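# Open puzzle board covers and set all blocks on table

## Task

Swing or slide each cover of the puzzle board fully open, remove all of the blocks and place each one on the table next to the board; then release everything and move the gripper away. Nothing may count as finished if it only stays in place because the robot is holding or pressing on it.

## Robot and tools

Robot: one seven-joint arm with a two-finger parallel gripper. Joints from base outward are waist, shoulder, upper arm roll, elbow, forearm roll, wrist pitch and wrist roll. The fingers point along the gripper's +z axis and the pads travel toward each other along its y axis. The reported hand point sits between the pads when closed; the fingertips stick out roughly 19 mm past it when shut and 6 mm when wide open, and closing pushes the tips about 13 mm further out, so keep that margin above the table or board.

Scene frame: origin on the table surface right under the arm base, +z up, +y to the left when facing along +x. Results report end_effector_position in metres and end_effector_quat_wxyz in this frame. The base may be slightly tilted, and the printed position drifts more when the arm reaches far.

The 8-number row (used by execute_actions and move), each value in [-1, 1], order: dx, dy, dz, rx, ry, rz, position, speed.
- dx, dy, dz, rx, ry, rz are an offset, not a pose. They are expressed in the gripper's own axes and measured from the gripper pose shown in the most recent result that showed it (before any such result in the scene, or for a second or later call in the same reply, from where the arm is when the action begins). Scale: 1.0 equals 0.6 m of travel or 180 degrees. rx, ry, rz form a single rotation vector. All zeros does not mean hold still: it sends the arm back to that reference pose.
- position is an absolute finger setting: +1 fully open (85 mm), 0 about 41 mm, pads touch near -0.8, -1 closes until blocked. Grip by sending -1 and keeping it; release by sending something wider than the object. For a gentle grip, open first, then ask for slightly narrower than the object.
- speed sets finger travel rate: about 20 mm/s at -1, 85 at 0, 150 at +1. Grip force is not adjustable (roughly 190 to 235 N per pad at full close).

execute_actions: argument actions, a list holding at most one item. Empty list returns the state without commanding anything. An action item has rows (1 to 15 rows of 8 numbers) and optional steps (1 to 15, default 15); each row lasts one control step of 1/30 s and the final row repeats to fill the count. Every row is counted from the same reference pose, not from the previous row. A wait item has only steps (up to 300), counted from the previous result. Optional pictures boolean toggles camera images. A rejected call moves nothing.

move: argument target (one 8-number row as above, same offset rule) and optional speed in m/s, 0.002 to 0.5, default 0.25 (rotation capped at twice that in rad/s). The gripper follows a straight path lasting 0.5 to 10 s; longer paths stop early. Finger values are sent at the start. The path does not avoid obstacles and the hand may lag, stray or overshoot the speed, especially near full arm extension. Faster motion and targets set deeper past a contact both hit or press harder. Its result adds a move: line: done (settled near target), off_target, moving, held or fault, plus which limits applied (paced = the sent pose was trimmed; held = a safety check blocked some steps, after which the arm may jump ahead quickly) and the remaining distance.

wait: argument seconds, 0 to 10; lets the scene run with no new command.

zoom_image: camera (cam_high, cam_low or cam_wrist) and region [x0, y0, x1, y1] in image pixels, origin top-left, at most 504 by 504. All cameras are 896x504.

show_instructions: no arguments; shows the board's reference leaflet pages.

Call it only after the board is open, all blocks are on the table, and the gripper has let go and backed off.

Motion limits: each control step the commanded pose is trimmed to within 70 mm and 16 degrees of the measured pose, so a distant goal may need several actions; after an action ends the arm only continues to the last trimmed pose. Check the reported pose and send the remainder. Position takes priority over orientation if both cannot be met. The scene keeps running between calls.

Result lines: the state pose; position_measured_pct (roughly 50 minus 50 times the finger setting, 0 when fully open; stopping under about 90 short of the request means something is held or in the way, about 90 means the pads met on nothing or something tiny); Hand target (where the controller is steering); a pose unreachable line and HELD marks where the clearance check (which treats the mount under the base as part of the arm) altered or blocked commands; MOTOR HOT from 60 °C, and an OVER-TEMPERATURE FAULT at 75 °C where the arm sags. A torque fault (load limits: 48 N m for the first four joints, 30.2 N m for the three wrist joints, held weight included) freezes the arm for 10 s.

Joint ranges (rad): waist, upper arm roll, forearm roll and wrist roll ±69.115; shoulder ±2.250; elbow ±2.580; wrist pitch ±2.100.

Avoid: knocking or placing anything off the table, dropping or slamming blocks, hard collisions and heavy pressing, and long holding of loads. Random brief tugs on held parts or nudges to loose objects may occur.

Each tool is called after "Call:" as a command line: name --argument value for each argument, lists and objects as JSON in quotes; but a table of rows of numbers goes row by row, as --pt "numbers of a row", without its own name.

## Session

Call:
show_instructions

Call:
execute_actions --actions '[]'

Reference images for this scene: Puzzle board leaflet page 1.

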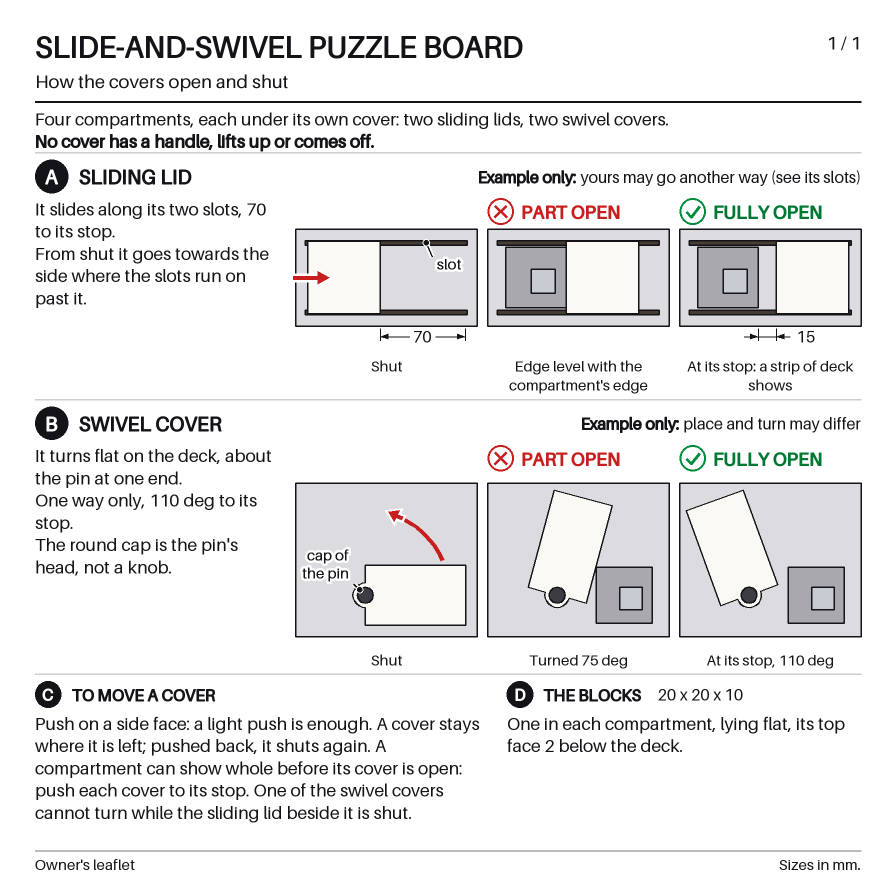

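Scene clock: 0.00 s of 6500.00 s.
end_effector_position=(+0.6996, +0.1370, +0.1112) position_measured_pct=0.0 end_effector_quat_wxyz=(-0.182, +0.706, -0.663, -0.167)
Joint positions: [-0.483  1.164 -0.177  0.802  0.51   1.142  2.659]
Joint velocities: [-0.     0.     0.    -0.001 -0.001 -0.    -0.   ]
Motor temperatures (°C, as the motors report them): [32 27 26 28 34 36 30]
Hand target: +0.700, +0.137, +0.111; -0.182, +0.706, -0.663, -0.167
camera_calibration (this result's frames):
cam_wrist: T_world_to_cam=[[-0.998563, -0.0491612, 0.0213495, 0.696128], [-0.0329519, 0.877275, 0.478856, -0.093907], [-0.0422705, 0.477464, -0.877634, 0.203992], [0, 0, 0, 1]] pos_world=[0.700656, 0.0192058, 0.209137]

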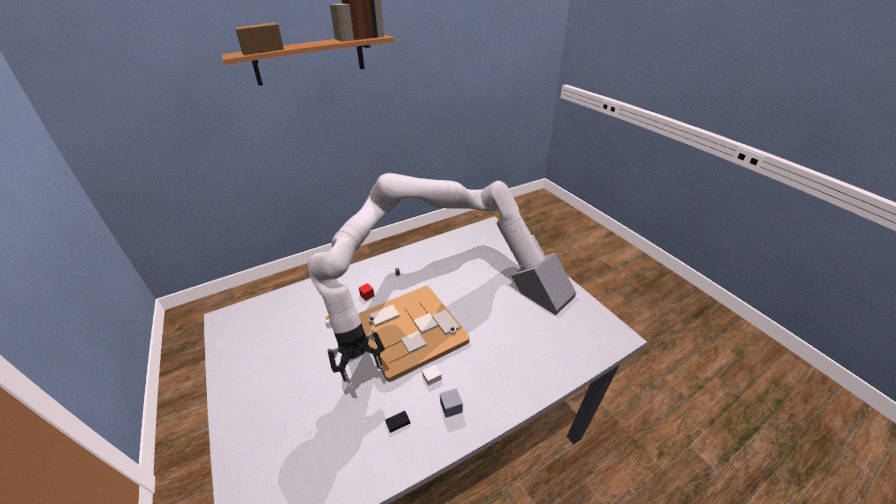

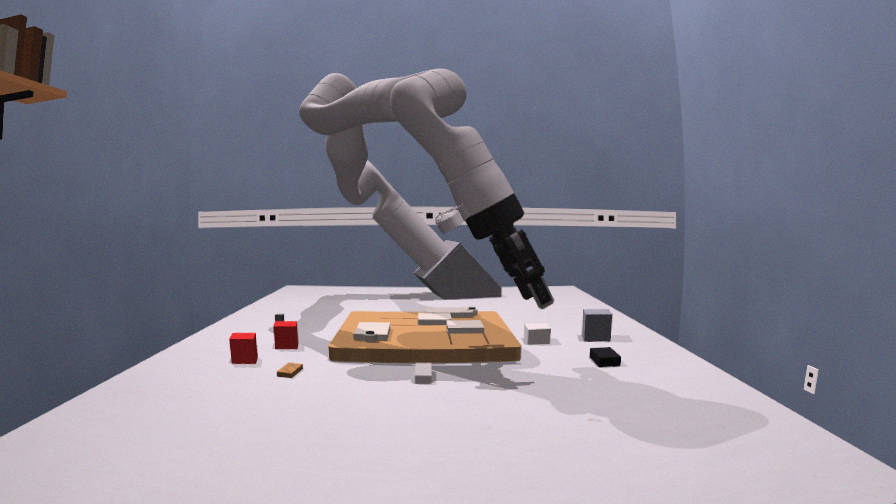

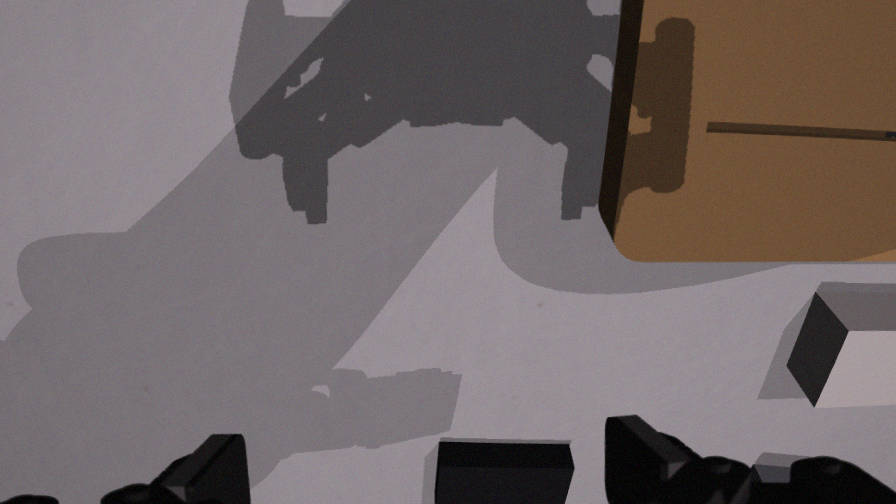

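Call:
move --target '[0.013,0.383,-0.305,-0.007,0.159,0.019,-1,0]'

Scene clock: 11.27 s of 6500.00 s.
end_effector_position=(+0.4695, +0.0310, +0.2598) position_measured_pct=91.7 end_effector_quat_wxyz=(+0.001, +0.708, -0.706, -0.000)
Joint positions: [-0.949  0.751 -0.046  1.49   0.658  1.433  2.036]
Joint velocities: [-0.003 -0.003 -0.002 -0.     0.002  0.    -0.001]
Motor temperatures (°C, as the motors report them): [32 27 26 28 34 36 30]
Hand target: +0.469, +0.031, +0.260; +0.001, +0.708, -0.706, -0.000
Off the commanded pose: 0.001 m, 0 deg.
After step 90, 6.60 s passed at rest.
move: done
camera_calibration (this result's frames):
cam_wrist: T_world_to_cam=[[-0.998319, 0.0293016, 0.050004, 0.447891], [0.0293226, 0.99957, -0.000312257, 0.0117419], [-0.0499917, 0.00115452, -0.998749, 0.425176], [0, 0, 0, 1]] pos_world=[0.468049, -0.0253516, 0.402251]

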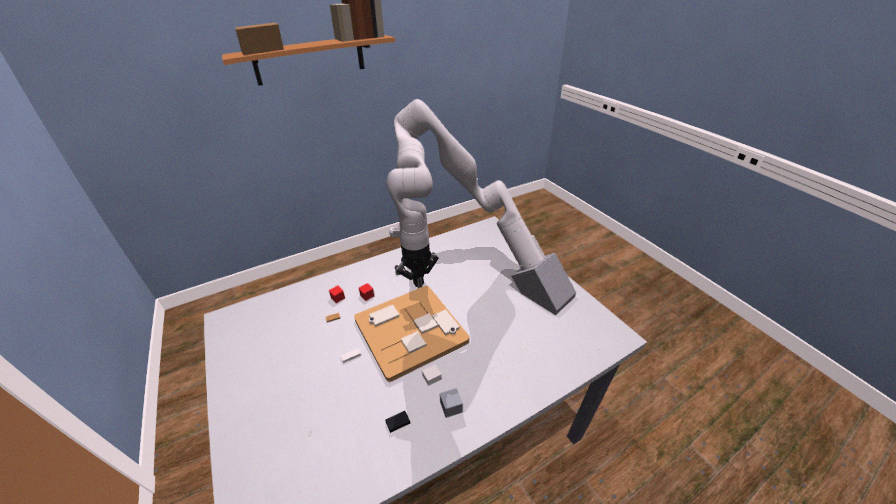

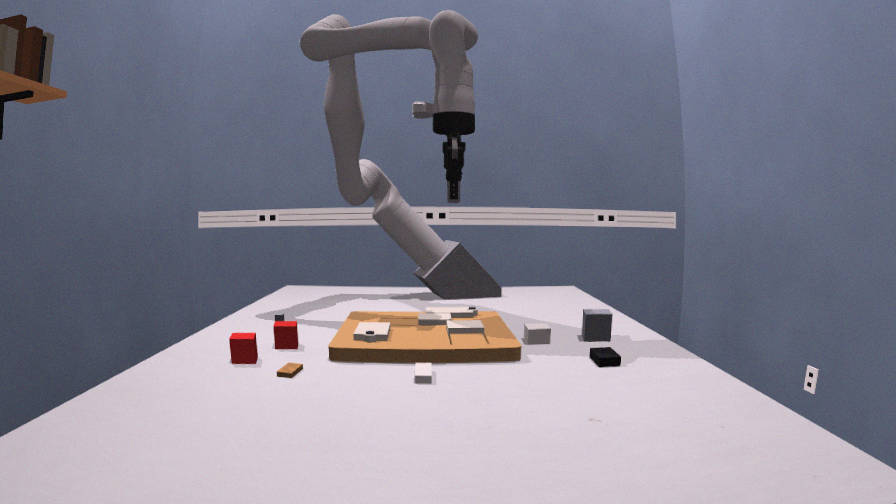

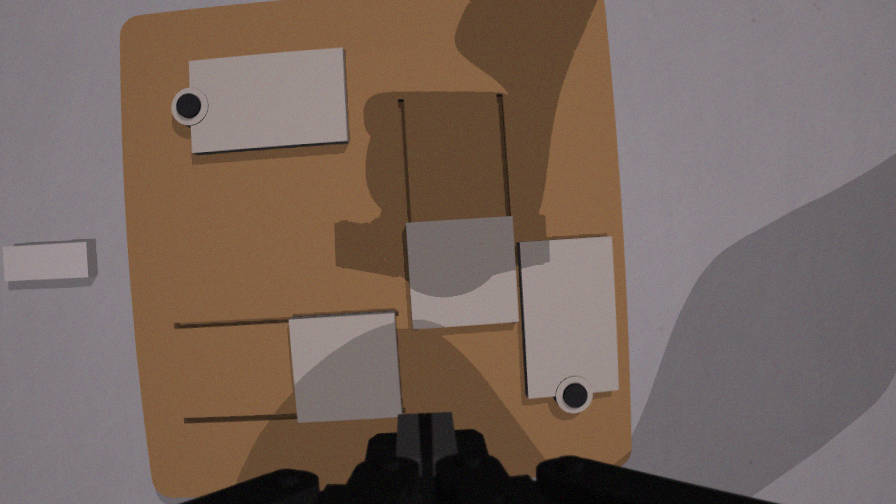

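Call:
move --target '[-0.035,0.037,0.31,0,0,-0.014,-1,0]'

Scene clock: 20.03 s of 6500.00 s.
end_effector_position=(+0.4475, +0.0519, +0.0740) position_measured_pct=91.7 end_effector_quat_wxyz=(+0.001, +0.723, -0.691, -0.000)
Joint positions: [-0.81   0.945  0.024  1.768  0.859  0.983  1.857]
Joint velocities: [ 0.001  0.004  0.001  0.    -0.002  0.     0.   ]
Motor temperatures (°C, as the motors report them): [32 27 26 28 34 36 30]
Hand target: +0.447, +0.052, +0.074; +0.001, +0.723, -0.691, -0.000
Off the commanded pose: 0.001 m, 0 deg.
After step 90, 4.57 s passed at rest.
move: done
camera_calibration (this result's frames):
cam_wrist: T_world_to_cam=[[-0.998696, -0.0140109, 0.0490818, 0.437162], [-0.0140476, 0.999901, -0.000401779, 0.0108125], [-0.0490713, -0.00109073, -0.998795, 0.23814], [0, 0, 0, 1]] pos_world=[0.44843, -0.00442667, 0.2164]

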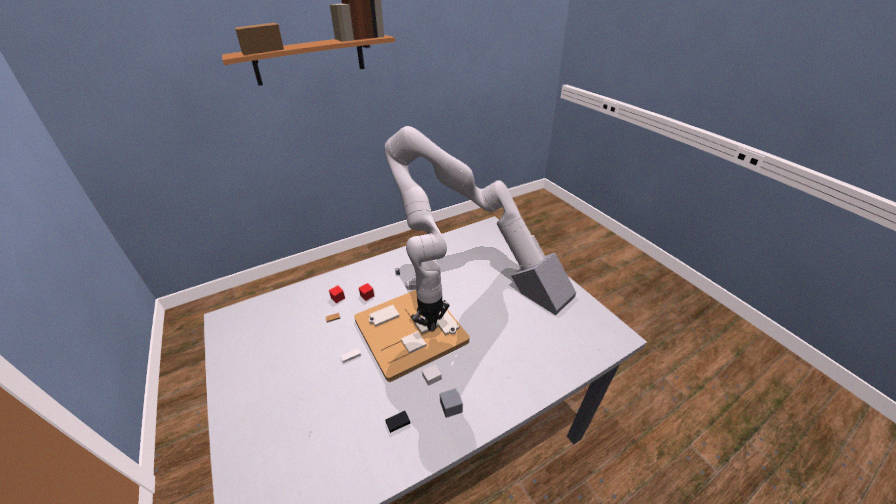

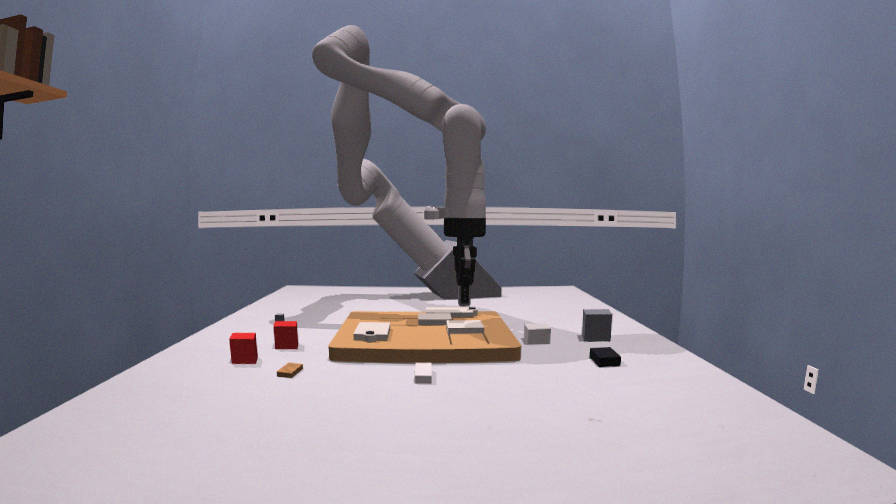

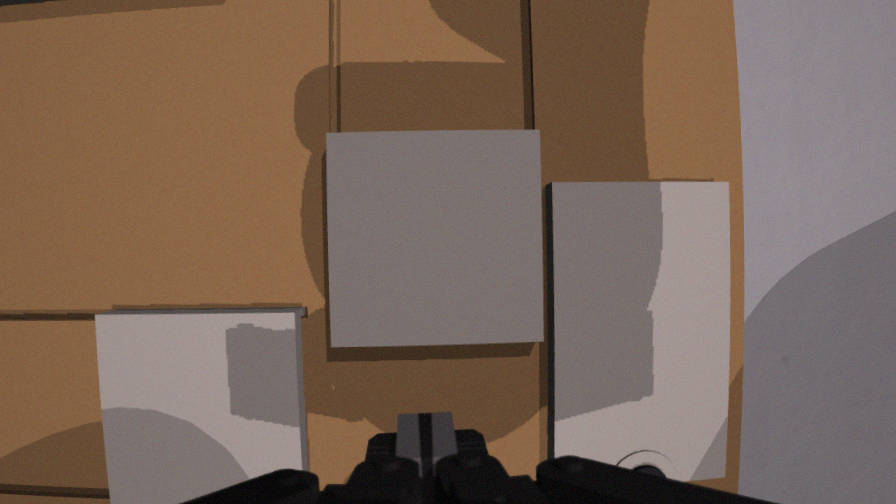

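Call:
move --target '[0,0,0.04,0,0,0,-1,0]' --speed 0.04

Call:
move --target '[0.132,0,0,0,0,0,-1,0]' --speed 0.04

Scene clock: 28.47 s of 6500.00 s.
end_effector_position=(+0.4476, +0.0519, +0.0501) position_measured_pct=91.7 end_effector_quat_wxyz=(+0.000, +0.723, -0.691, +0.000)
Joint positions: [-0.79   0.979  0.043  1.781  0.895  0.932  1.833]
Joint velocities: [ 0.001  0.003  0.    -0.001 -0.     0.     0.   ]
Motor temperatures (°C, as the motors report them): [32 27 26 28 34 36 30]
Hand target: +0.448, +0.052, +0.050; +0.001, +0.723, -0.691, +0.000
Off the commanded pose: 0.000 m, 0 deg.
After step 140, 2.90 s passed at rest.
move: done
camera_calibration (this result's frames):
cam_wrist: T_world_to_cam=[[-0.998712, -0.0138946, 0.048807, 0.438443], [-0.0139274, 0.999903, -0.000332089, 0.0107573], [-0.0487977, -0.00101142, -0.998808, 0.214138], [0, 0, 0, 1]] pos_world=[0.448477, -0.00444767, 0.192487]

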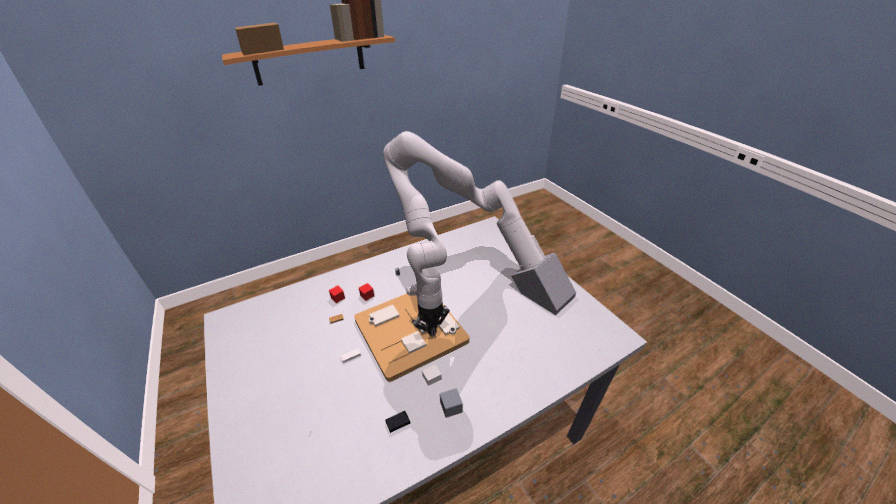

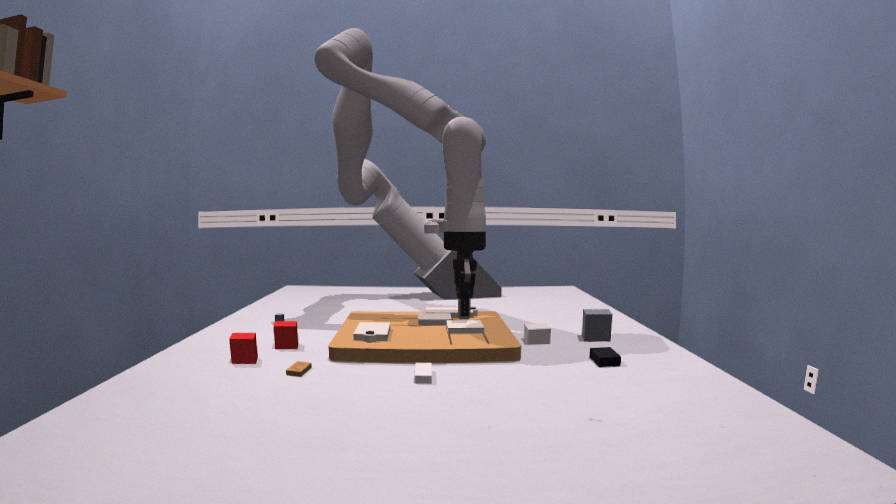

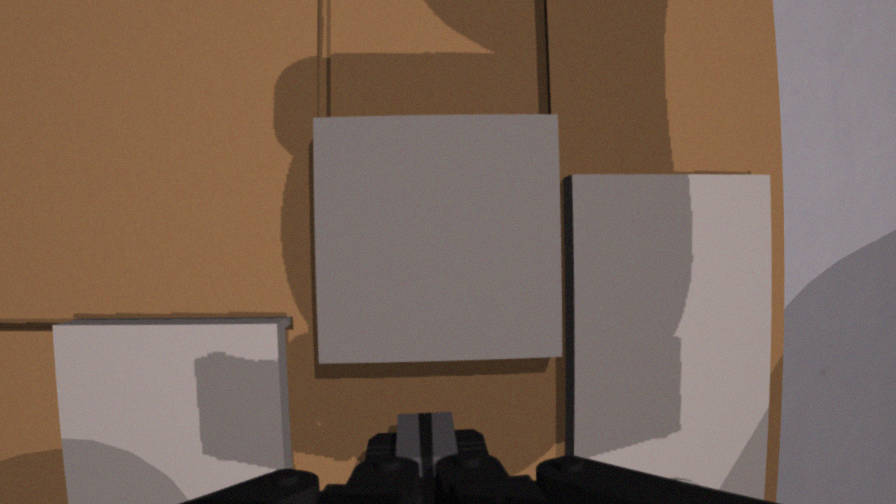

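Scene clock: 30.70 s of 6500.00 s.
end_effector_position=(+0.4510, -0.0269, +0.0501) position_measured_pct=91.7 end_effector_quat_wxyz=(+0.000, +0.723, -0.691, +0.000)
Joint positions: [-0.708  0.83   0.079  1.898  0.942  0.898  1.909]
Joint velocities: [ 0.001 -0.003  0.001  0.    -0.002 -0.001  0.001]
Motor temperatures (°C, as the motors report them): [32 27 26 28 34 36 30]
Hand target: +0.451, -0.027, +0.050; +0.000, +0.723, -0.691, +0.000
Off the commanded pose: 0.000 m, 0 deg.
move: done
camera_calibration (this result's frames):
cam_wrist: T_world_to_cam=[[-0.998713, -0.014402, 0.0486232, 0.440698], [-0.0144313, 0.999896, -0.000251803, 0.0898882], [-0.0486145, -0.000953176, -0.998817, 0.214143], [0, 0, 0, 1]] pos_world=[0.451839, -0.0833278, 0.192484]

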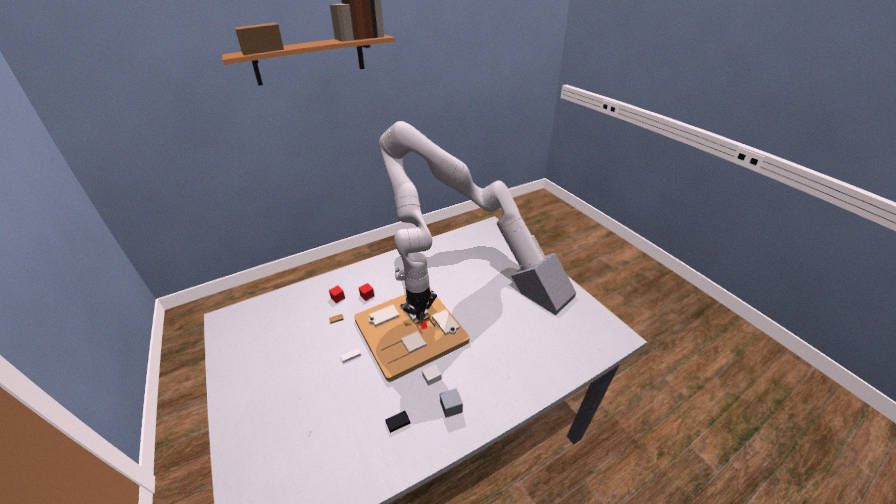

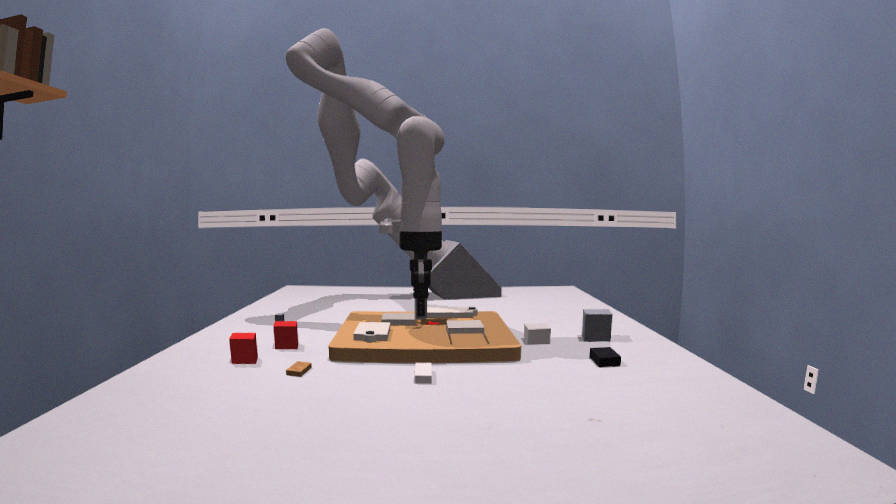

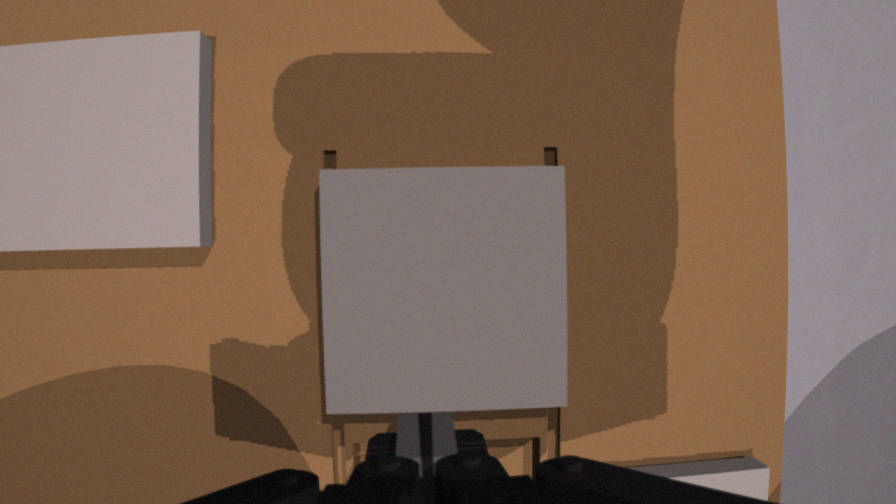

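Call:
move --target '[0.008,0,0,0,0,0,-1,0]' --speed 0.008

Call:
move --target '[-0.136,-0.02,0,0,0,0,-1,0]' --speed 0.15

Call:
move --target '[0.003,-0.137,0,0,0,0,-1,0]' --speed 0.04

Scene clock: 37.03 s of 6500.00 s.
end_effector_position=(+0.4511, -0.0311, +0.0502) position_measured_pct=91.7 end_effector_quat_wxyz=(-0.000, +0.723, -0.691, -0.000)
Joint positions: [-0.703  0.822  0.08   1.904  0.944  0.896  1.916]
Joint velocities: [-0.001 -0.     0.001  0.    -0.001 -0.001  0.001]
Motor temperatures (°C, as the motors report them): [32 27 26 28 34 36 30]
Hand target: +0.451, -0.032, +0.050; +0.000, +0.723, -0.691, +0.000
Off the commanded pose: 0.001 m, 0 deg.
After step 90, 2.53 s passed at rest.
move: done
camera_calibration (this result's frames):
cam_wrist: T_world_to_cam=[[-0.998713, -0.0151, 0.0484258, 0.440765], [-0.0150786, 0.999886, 0.000806691, 0.0942597], [-0.0484325, 0.0000754598, -0.998826, 0.214191], [0, 0, 0, 1]] pos_world=[0.451992, -0.0876096, 0.192519]

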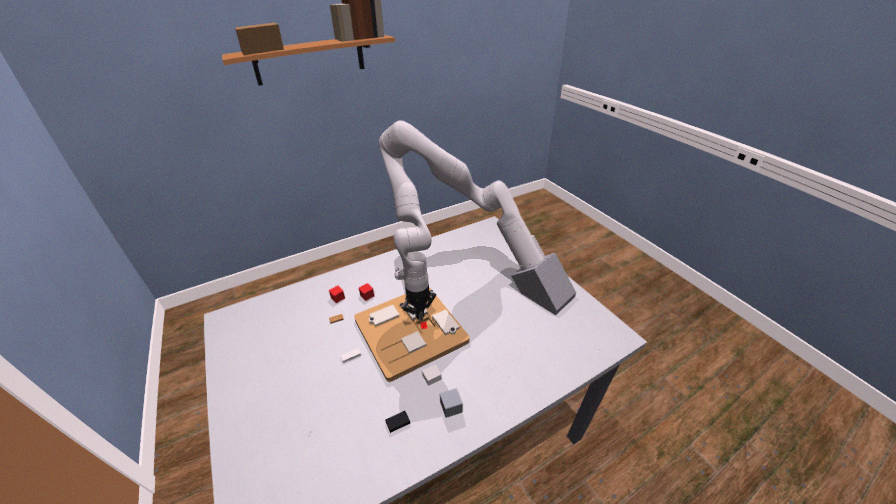

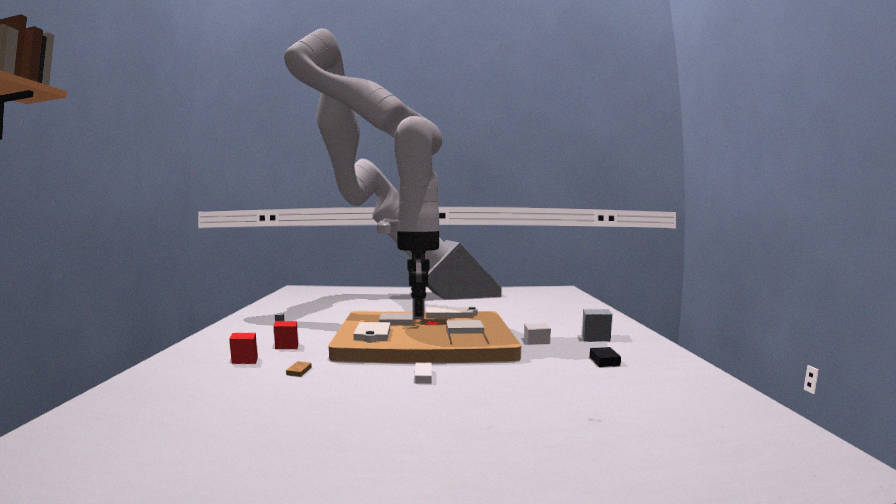

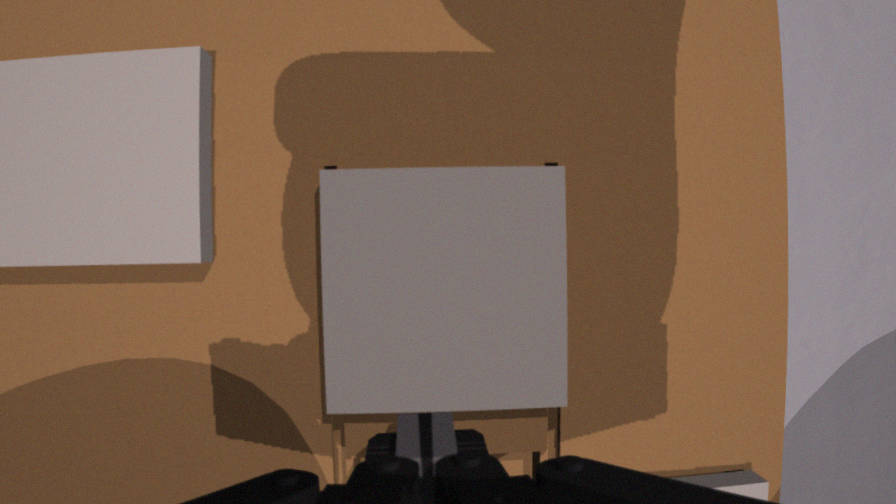

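Scene clock: 37.93 s of 6500.00 s.
end_effector_position=(+0.4597, +0.0508, +0.0505) position_measured_pct=91.7 end_effector_quat_wxyz=(-0.000, +0.723, -0.691, -0.000)
Joint positions: [-0.775  0.981  0.042  1.747  0.888  0.947  1.869]
Joint velocities: [-0.001  0.01  -0.001 -0.003  0.001  0.002 -0.001]
Motor temperatures (°C, as the motors report them): [32 27 26 28 34 36 30]
Hand target: +0.459, +0.051, +0.050; -0.000, +0.723, -0.691, -0.000
Off the commanded pose: 0.001 m, 0 deg.
move: done
camera_calibration (this result's frames):
cam_wrist: T_world_to_cam=[[-0.99873, -0.0143871, 0.0482835, 0.450545], [-0.0143337, 0.999896, 0.00145282, 0.0121535], [-0.0482993, 0.000758894, -0.998833, 0.214871], [0, 0, 0, 1]] pos_world=[0.460525, -0.00583321, 0.192848]

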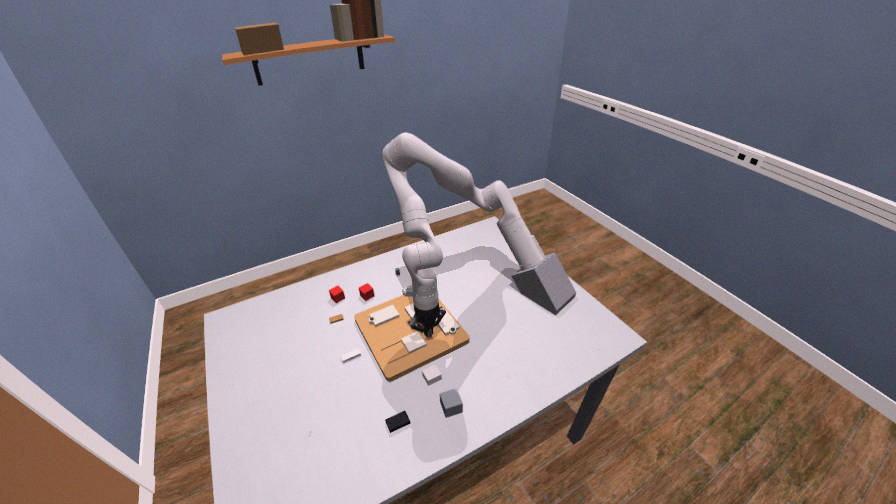

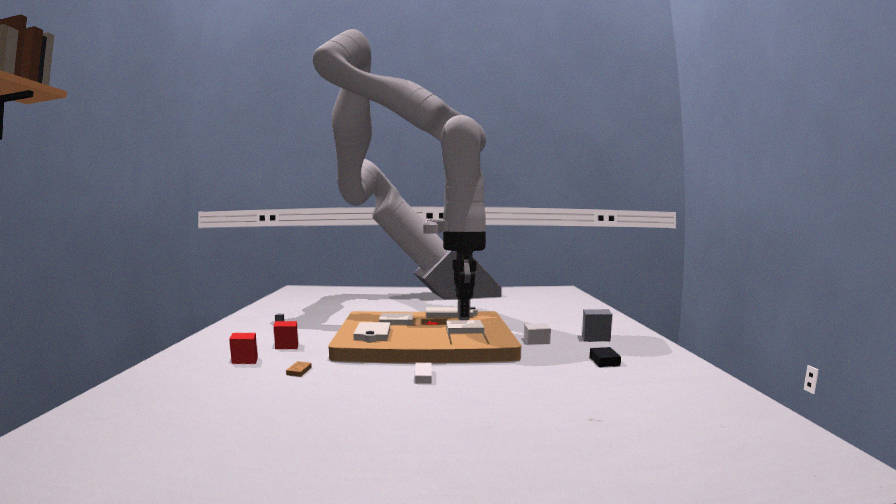

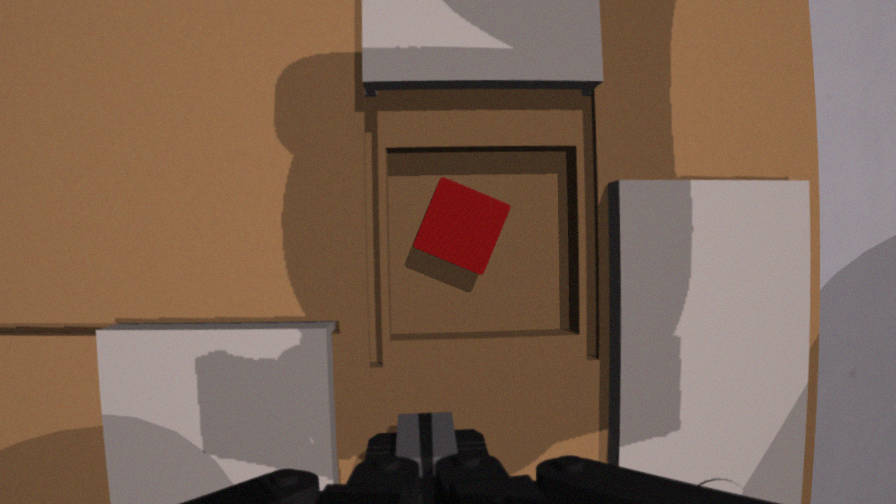

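Scene clock: 40.27 s of 6500.00 s.
end_effector_position=(+0.5417, +0.0524, +0.0507) position_measured_pct=91.7 end_effector_quat_wxyz=(-0.000, +0.723, -0.691, -0.001)
Joint positions: [-0.691  1.042  0.027  1.462  0.84   1.071  2.088]
Joint velocities: [ 0.002  0.002  0.001 -0.002 -0.001 -0.     0.001]
Motor temperatures (°C, as the motors report them): [32 27 26 28 34 36 30]
Hand target: +0.542, +0.052, +0.051; -0.000, +0.723, -0.691, -0.001
Off the commanded pose: 0.000 m, 0 deg.
move: done
camera_calibration (this result's frames):
cam_wrist: T_world_to_cam=[[-0.998709, -0.0144736, 0.0487007, 0.5324], [-0.0144168, 0.999895, 0.00151744, 0.0117202], [-0.0487175, 0.000813377, -0.998812, 0.219198], [0, 0, 0, 1]] pos_world=[0.54256, -0.00419155, 0.192991]

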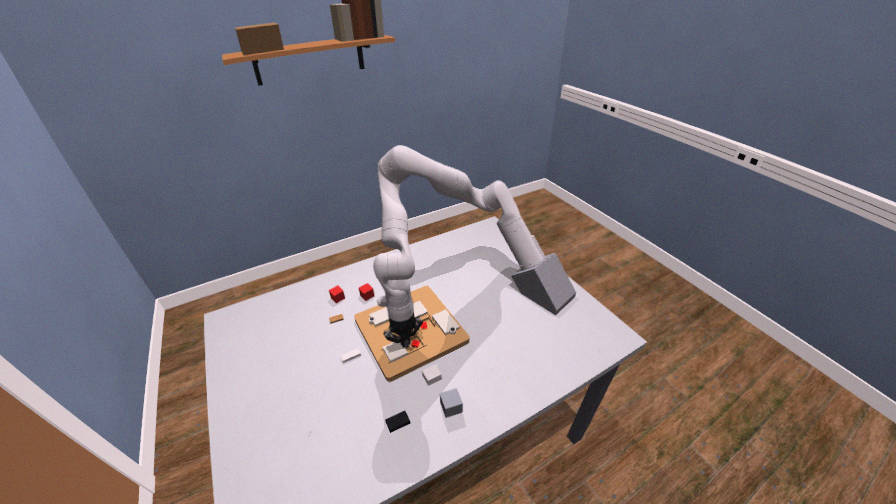

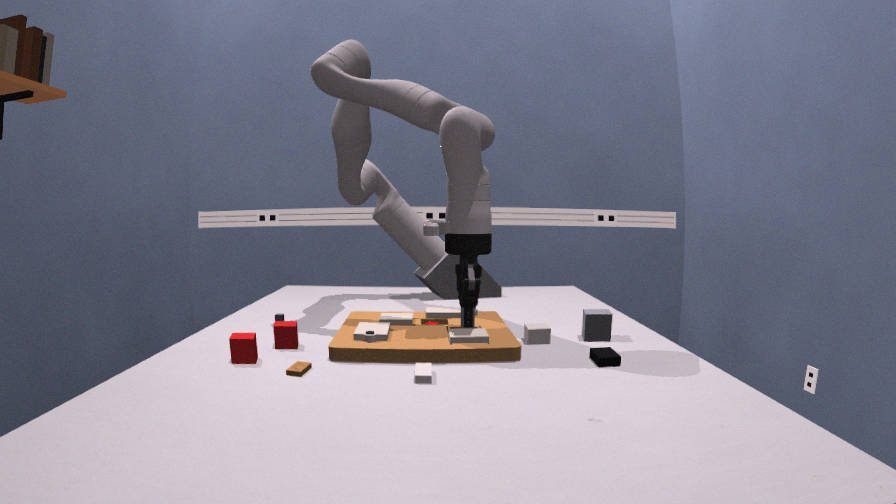

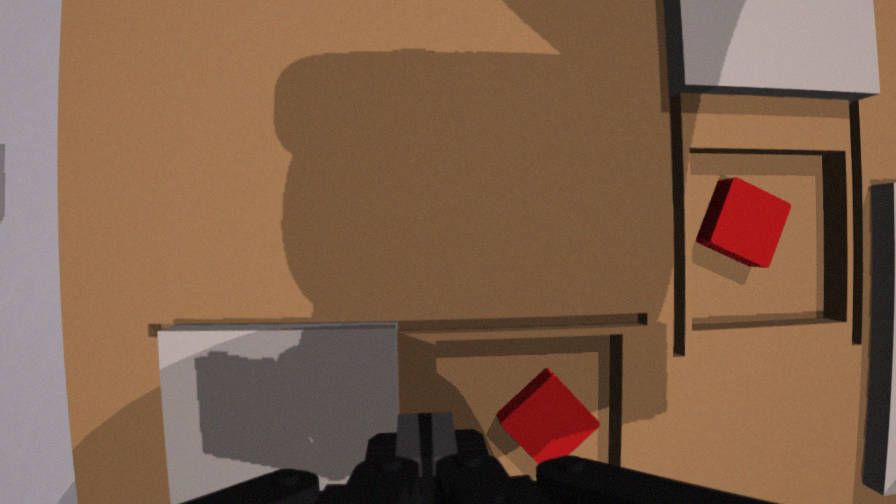

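Call:
move --target '[0,-0.011,0,0,0,0,-1,0]' --speed 0.008

Call:
move --target '[-0.025,0.06,-0.033,0,0,0,-1,0]' --speed 0.1

Scene clock: 47.00 s of 6500.00 s.
end_effector_position=(+0.5468, +0.0527, +0.0504) position_measured_pct=91.7 end_effector_quat_wxyz=(+0.001, +0.723, -0.690, -0.001)
Joint positions: [-0.686  1.049  0.025  1.438  0.835  1.083  2.105]
Joint velocities: [-0.     0.001  0.    -0.001  0.     0.     0.   ]
Motor temperatures (°C, as the motors report them): [32 27 26 28 34 36 30]
Hand target: +0.548, +0.053, +0.051; -0.000, +0.723, -0.691, -0.001
Off the commanded pose: 0.001 m, 0 deg.
After step 90, 2.70 s passed at rest.
move: done
camera_calibration (this result's frames):
cam_wrist: T_world_to_cam=[[-0.998551, -0.0153411, 0.0515855, 0.537383], [-0.0153408, 0.999882, 0.000401729, 0.0121129], [-0.0515856, -0.000390218, -0.998669, 0.22078], [0, 0, 0, 1]] pos_world=[0.548179, -0.00378123, 0.19276]

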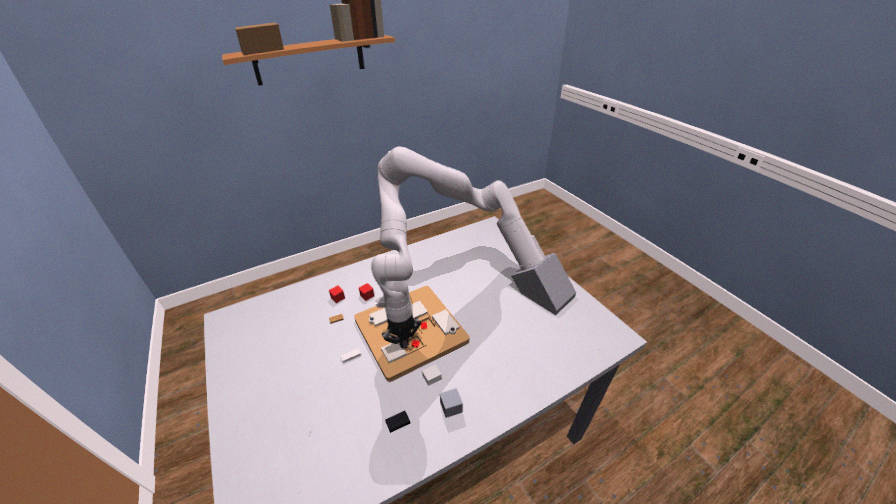

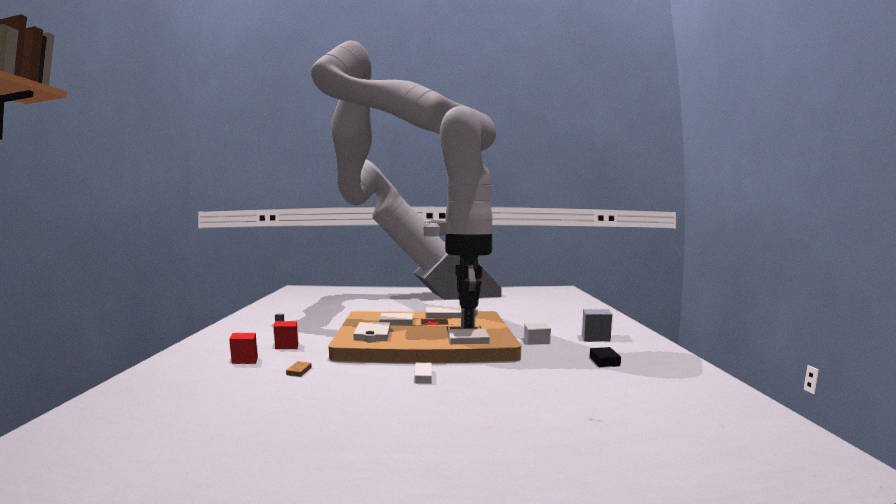

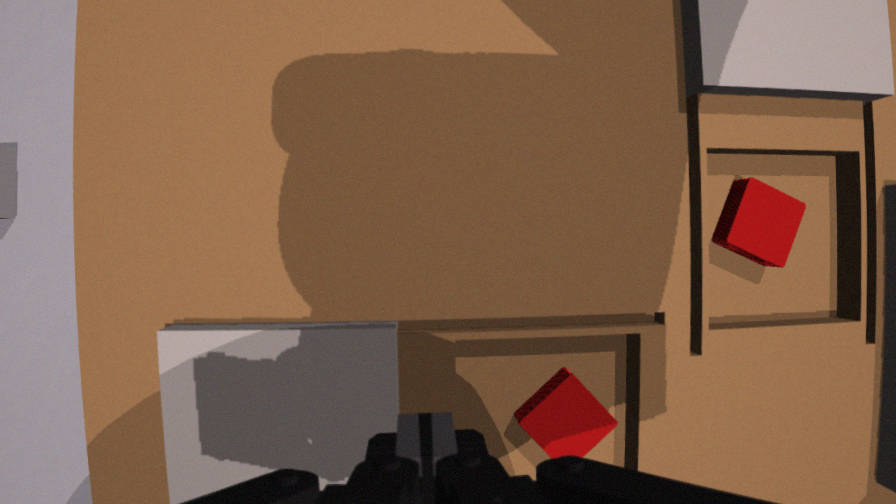

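Scene clock: 47.77 s of 6500.00 s.
end_effector_position=(+0.5102, +0.0661, +0.0701) position_measured_pct=91.7 end_effector_quat_wxyz=(+0.001, +0.723, -0.691, -0.001)
Joint positions: [-0.75   1.018  0.015  1.535  0.827  1.074  2.014]
Joint velocities: [-0.003 -0.004 -0.002  0.002  0.002  0.001 -0.001]
Motor temperatures (°C, as the motors report them): [32 27 26 28 34 36 30]
Hand target: +0.510, +0.066, +0.070; +0.001, +0.723, -0.690, -0.001
Off the commanded pose: 0.000 m, 0 deg.
move: done
camera_calibration (this result's frames):
cam_wrist: T_world_to_cam=[[-0.998532, -0.0152571, 0.051969, 0.499968], [-0.0152651, 0.999883, 0.000242497, -0.00184773], [-0.0519666, -0.000551173, -0.998649, 0.23873], [0, 0, 0, 1]] pos_world=[0.511612, 0.00960717, 0.212425]

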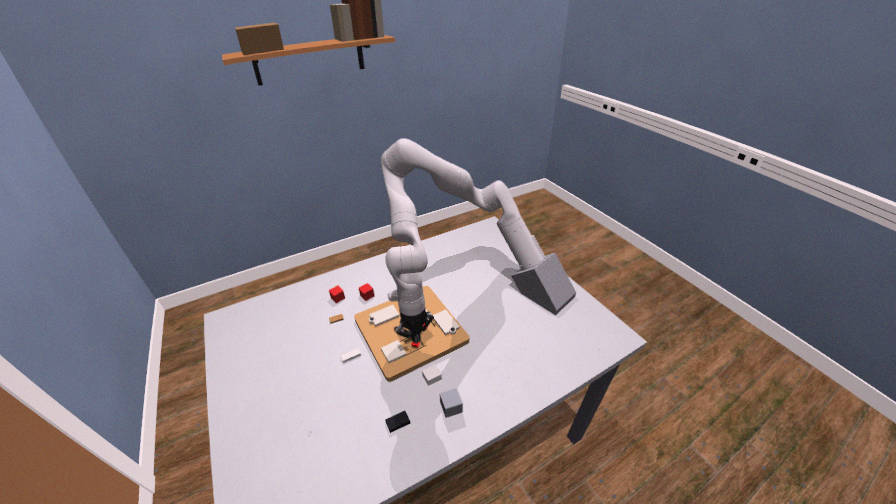

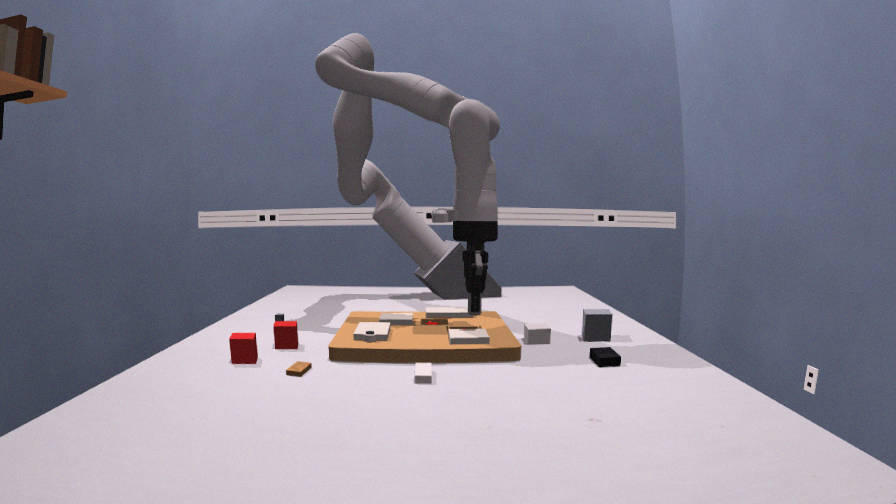

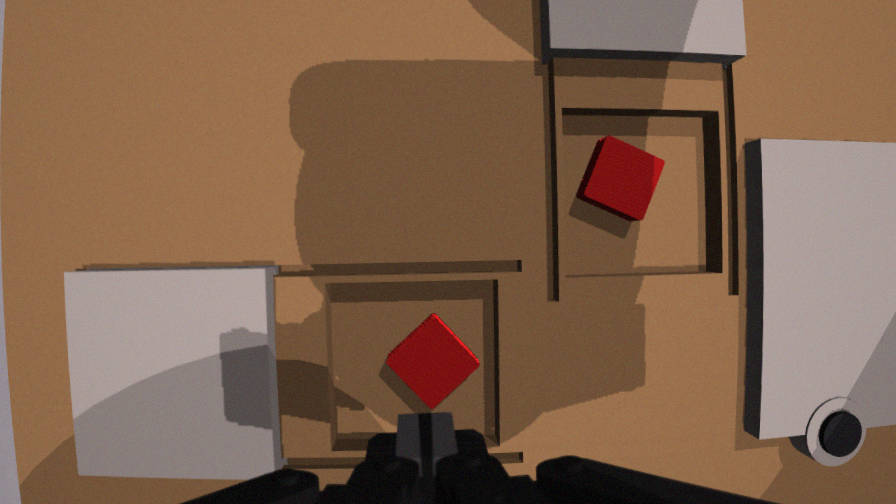

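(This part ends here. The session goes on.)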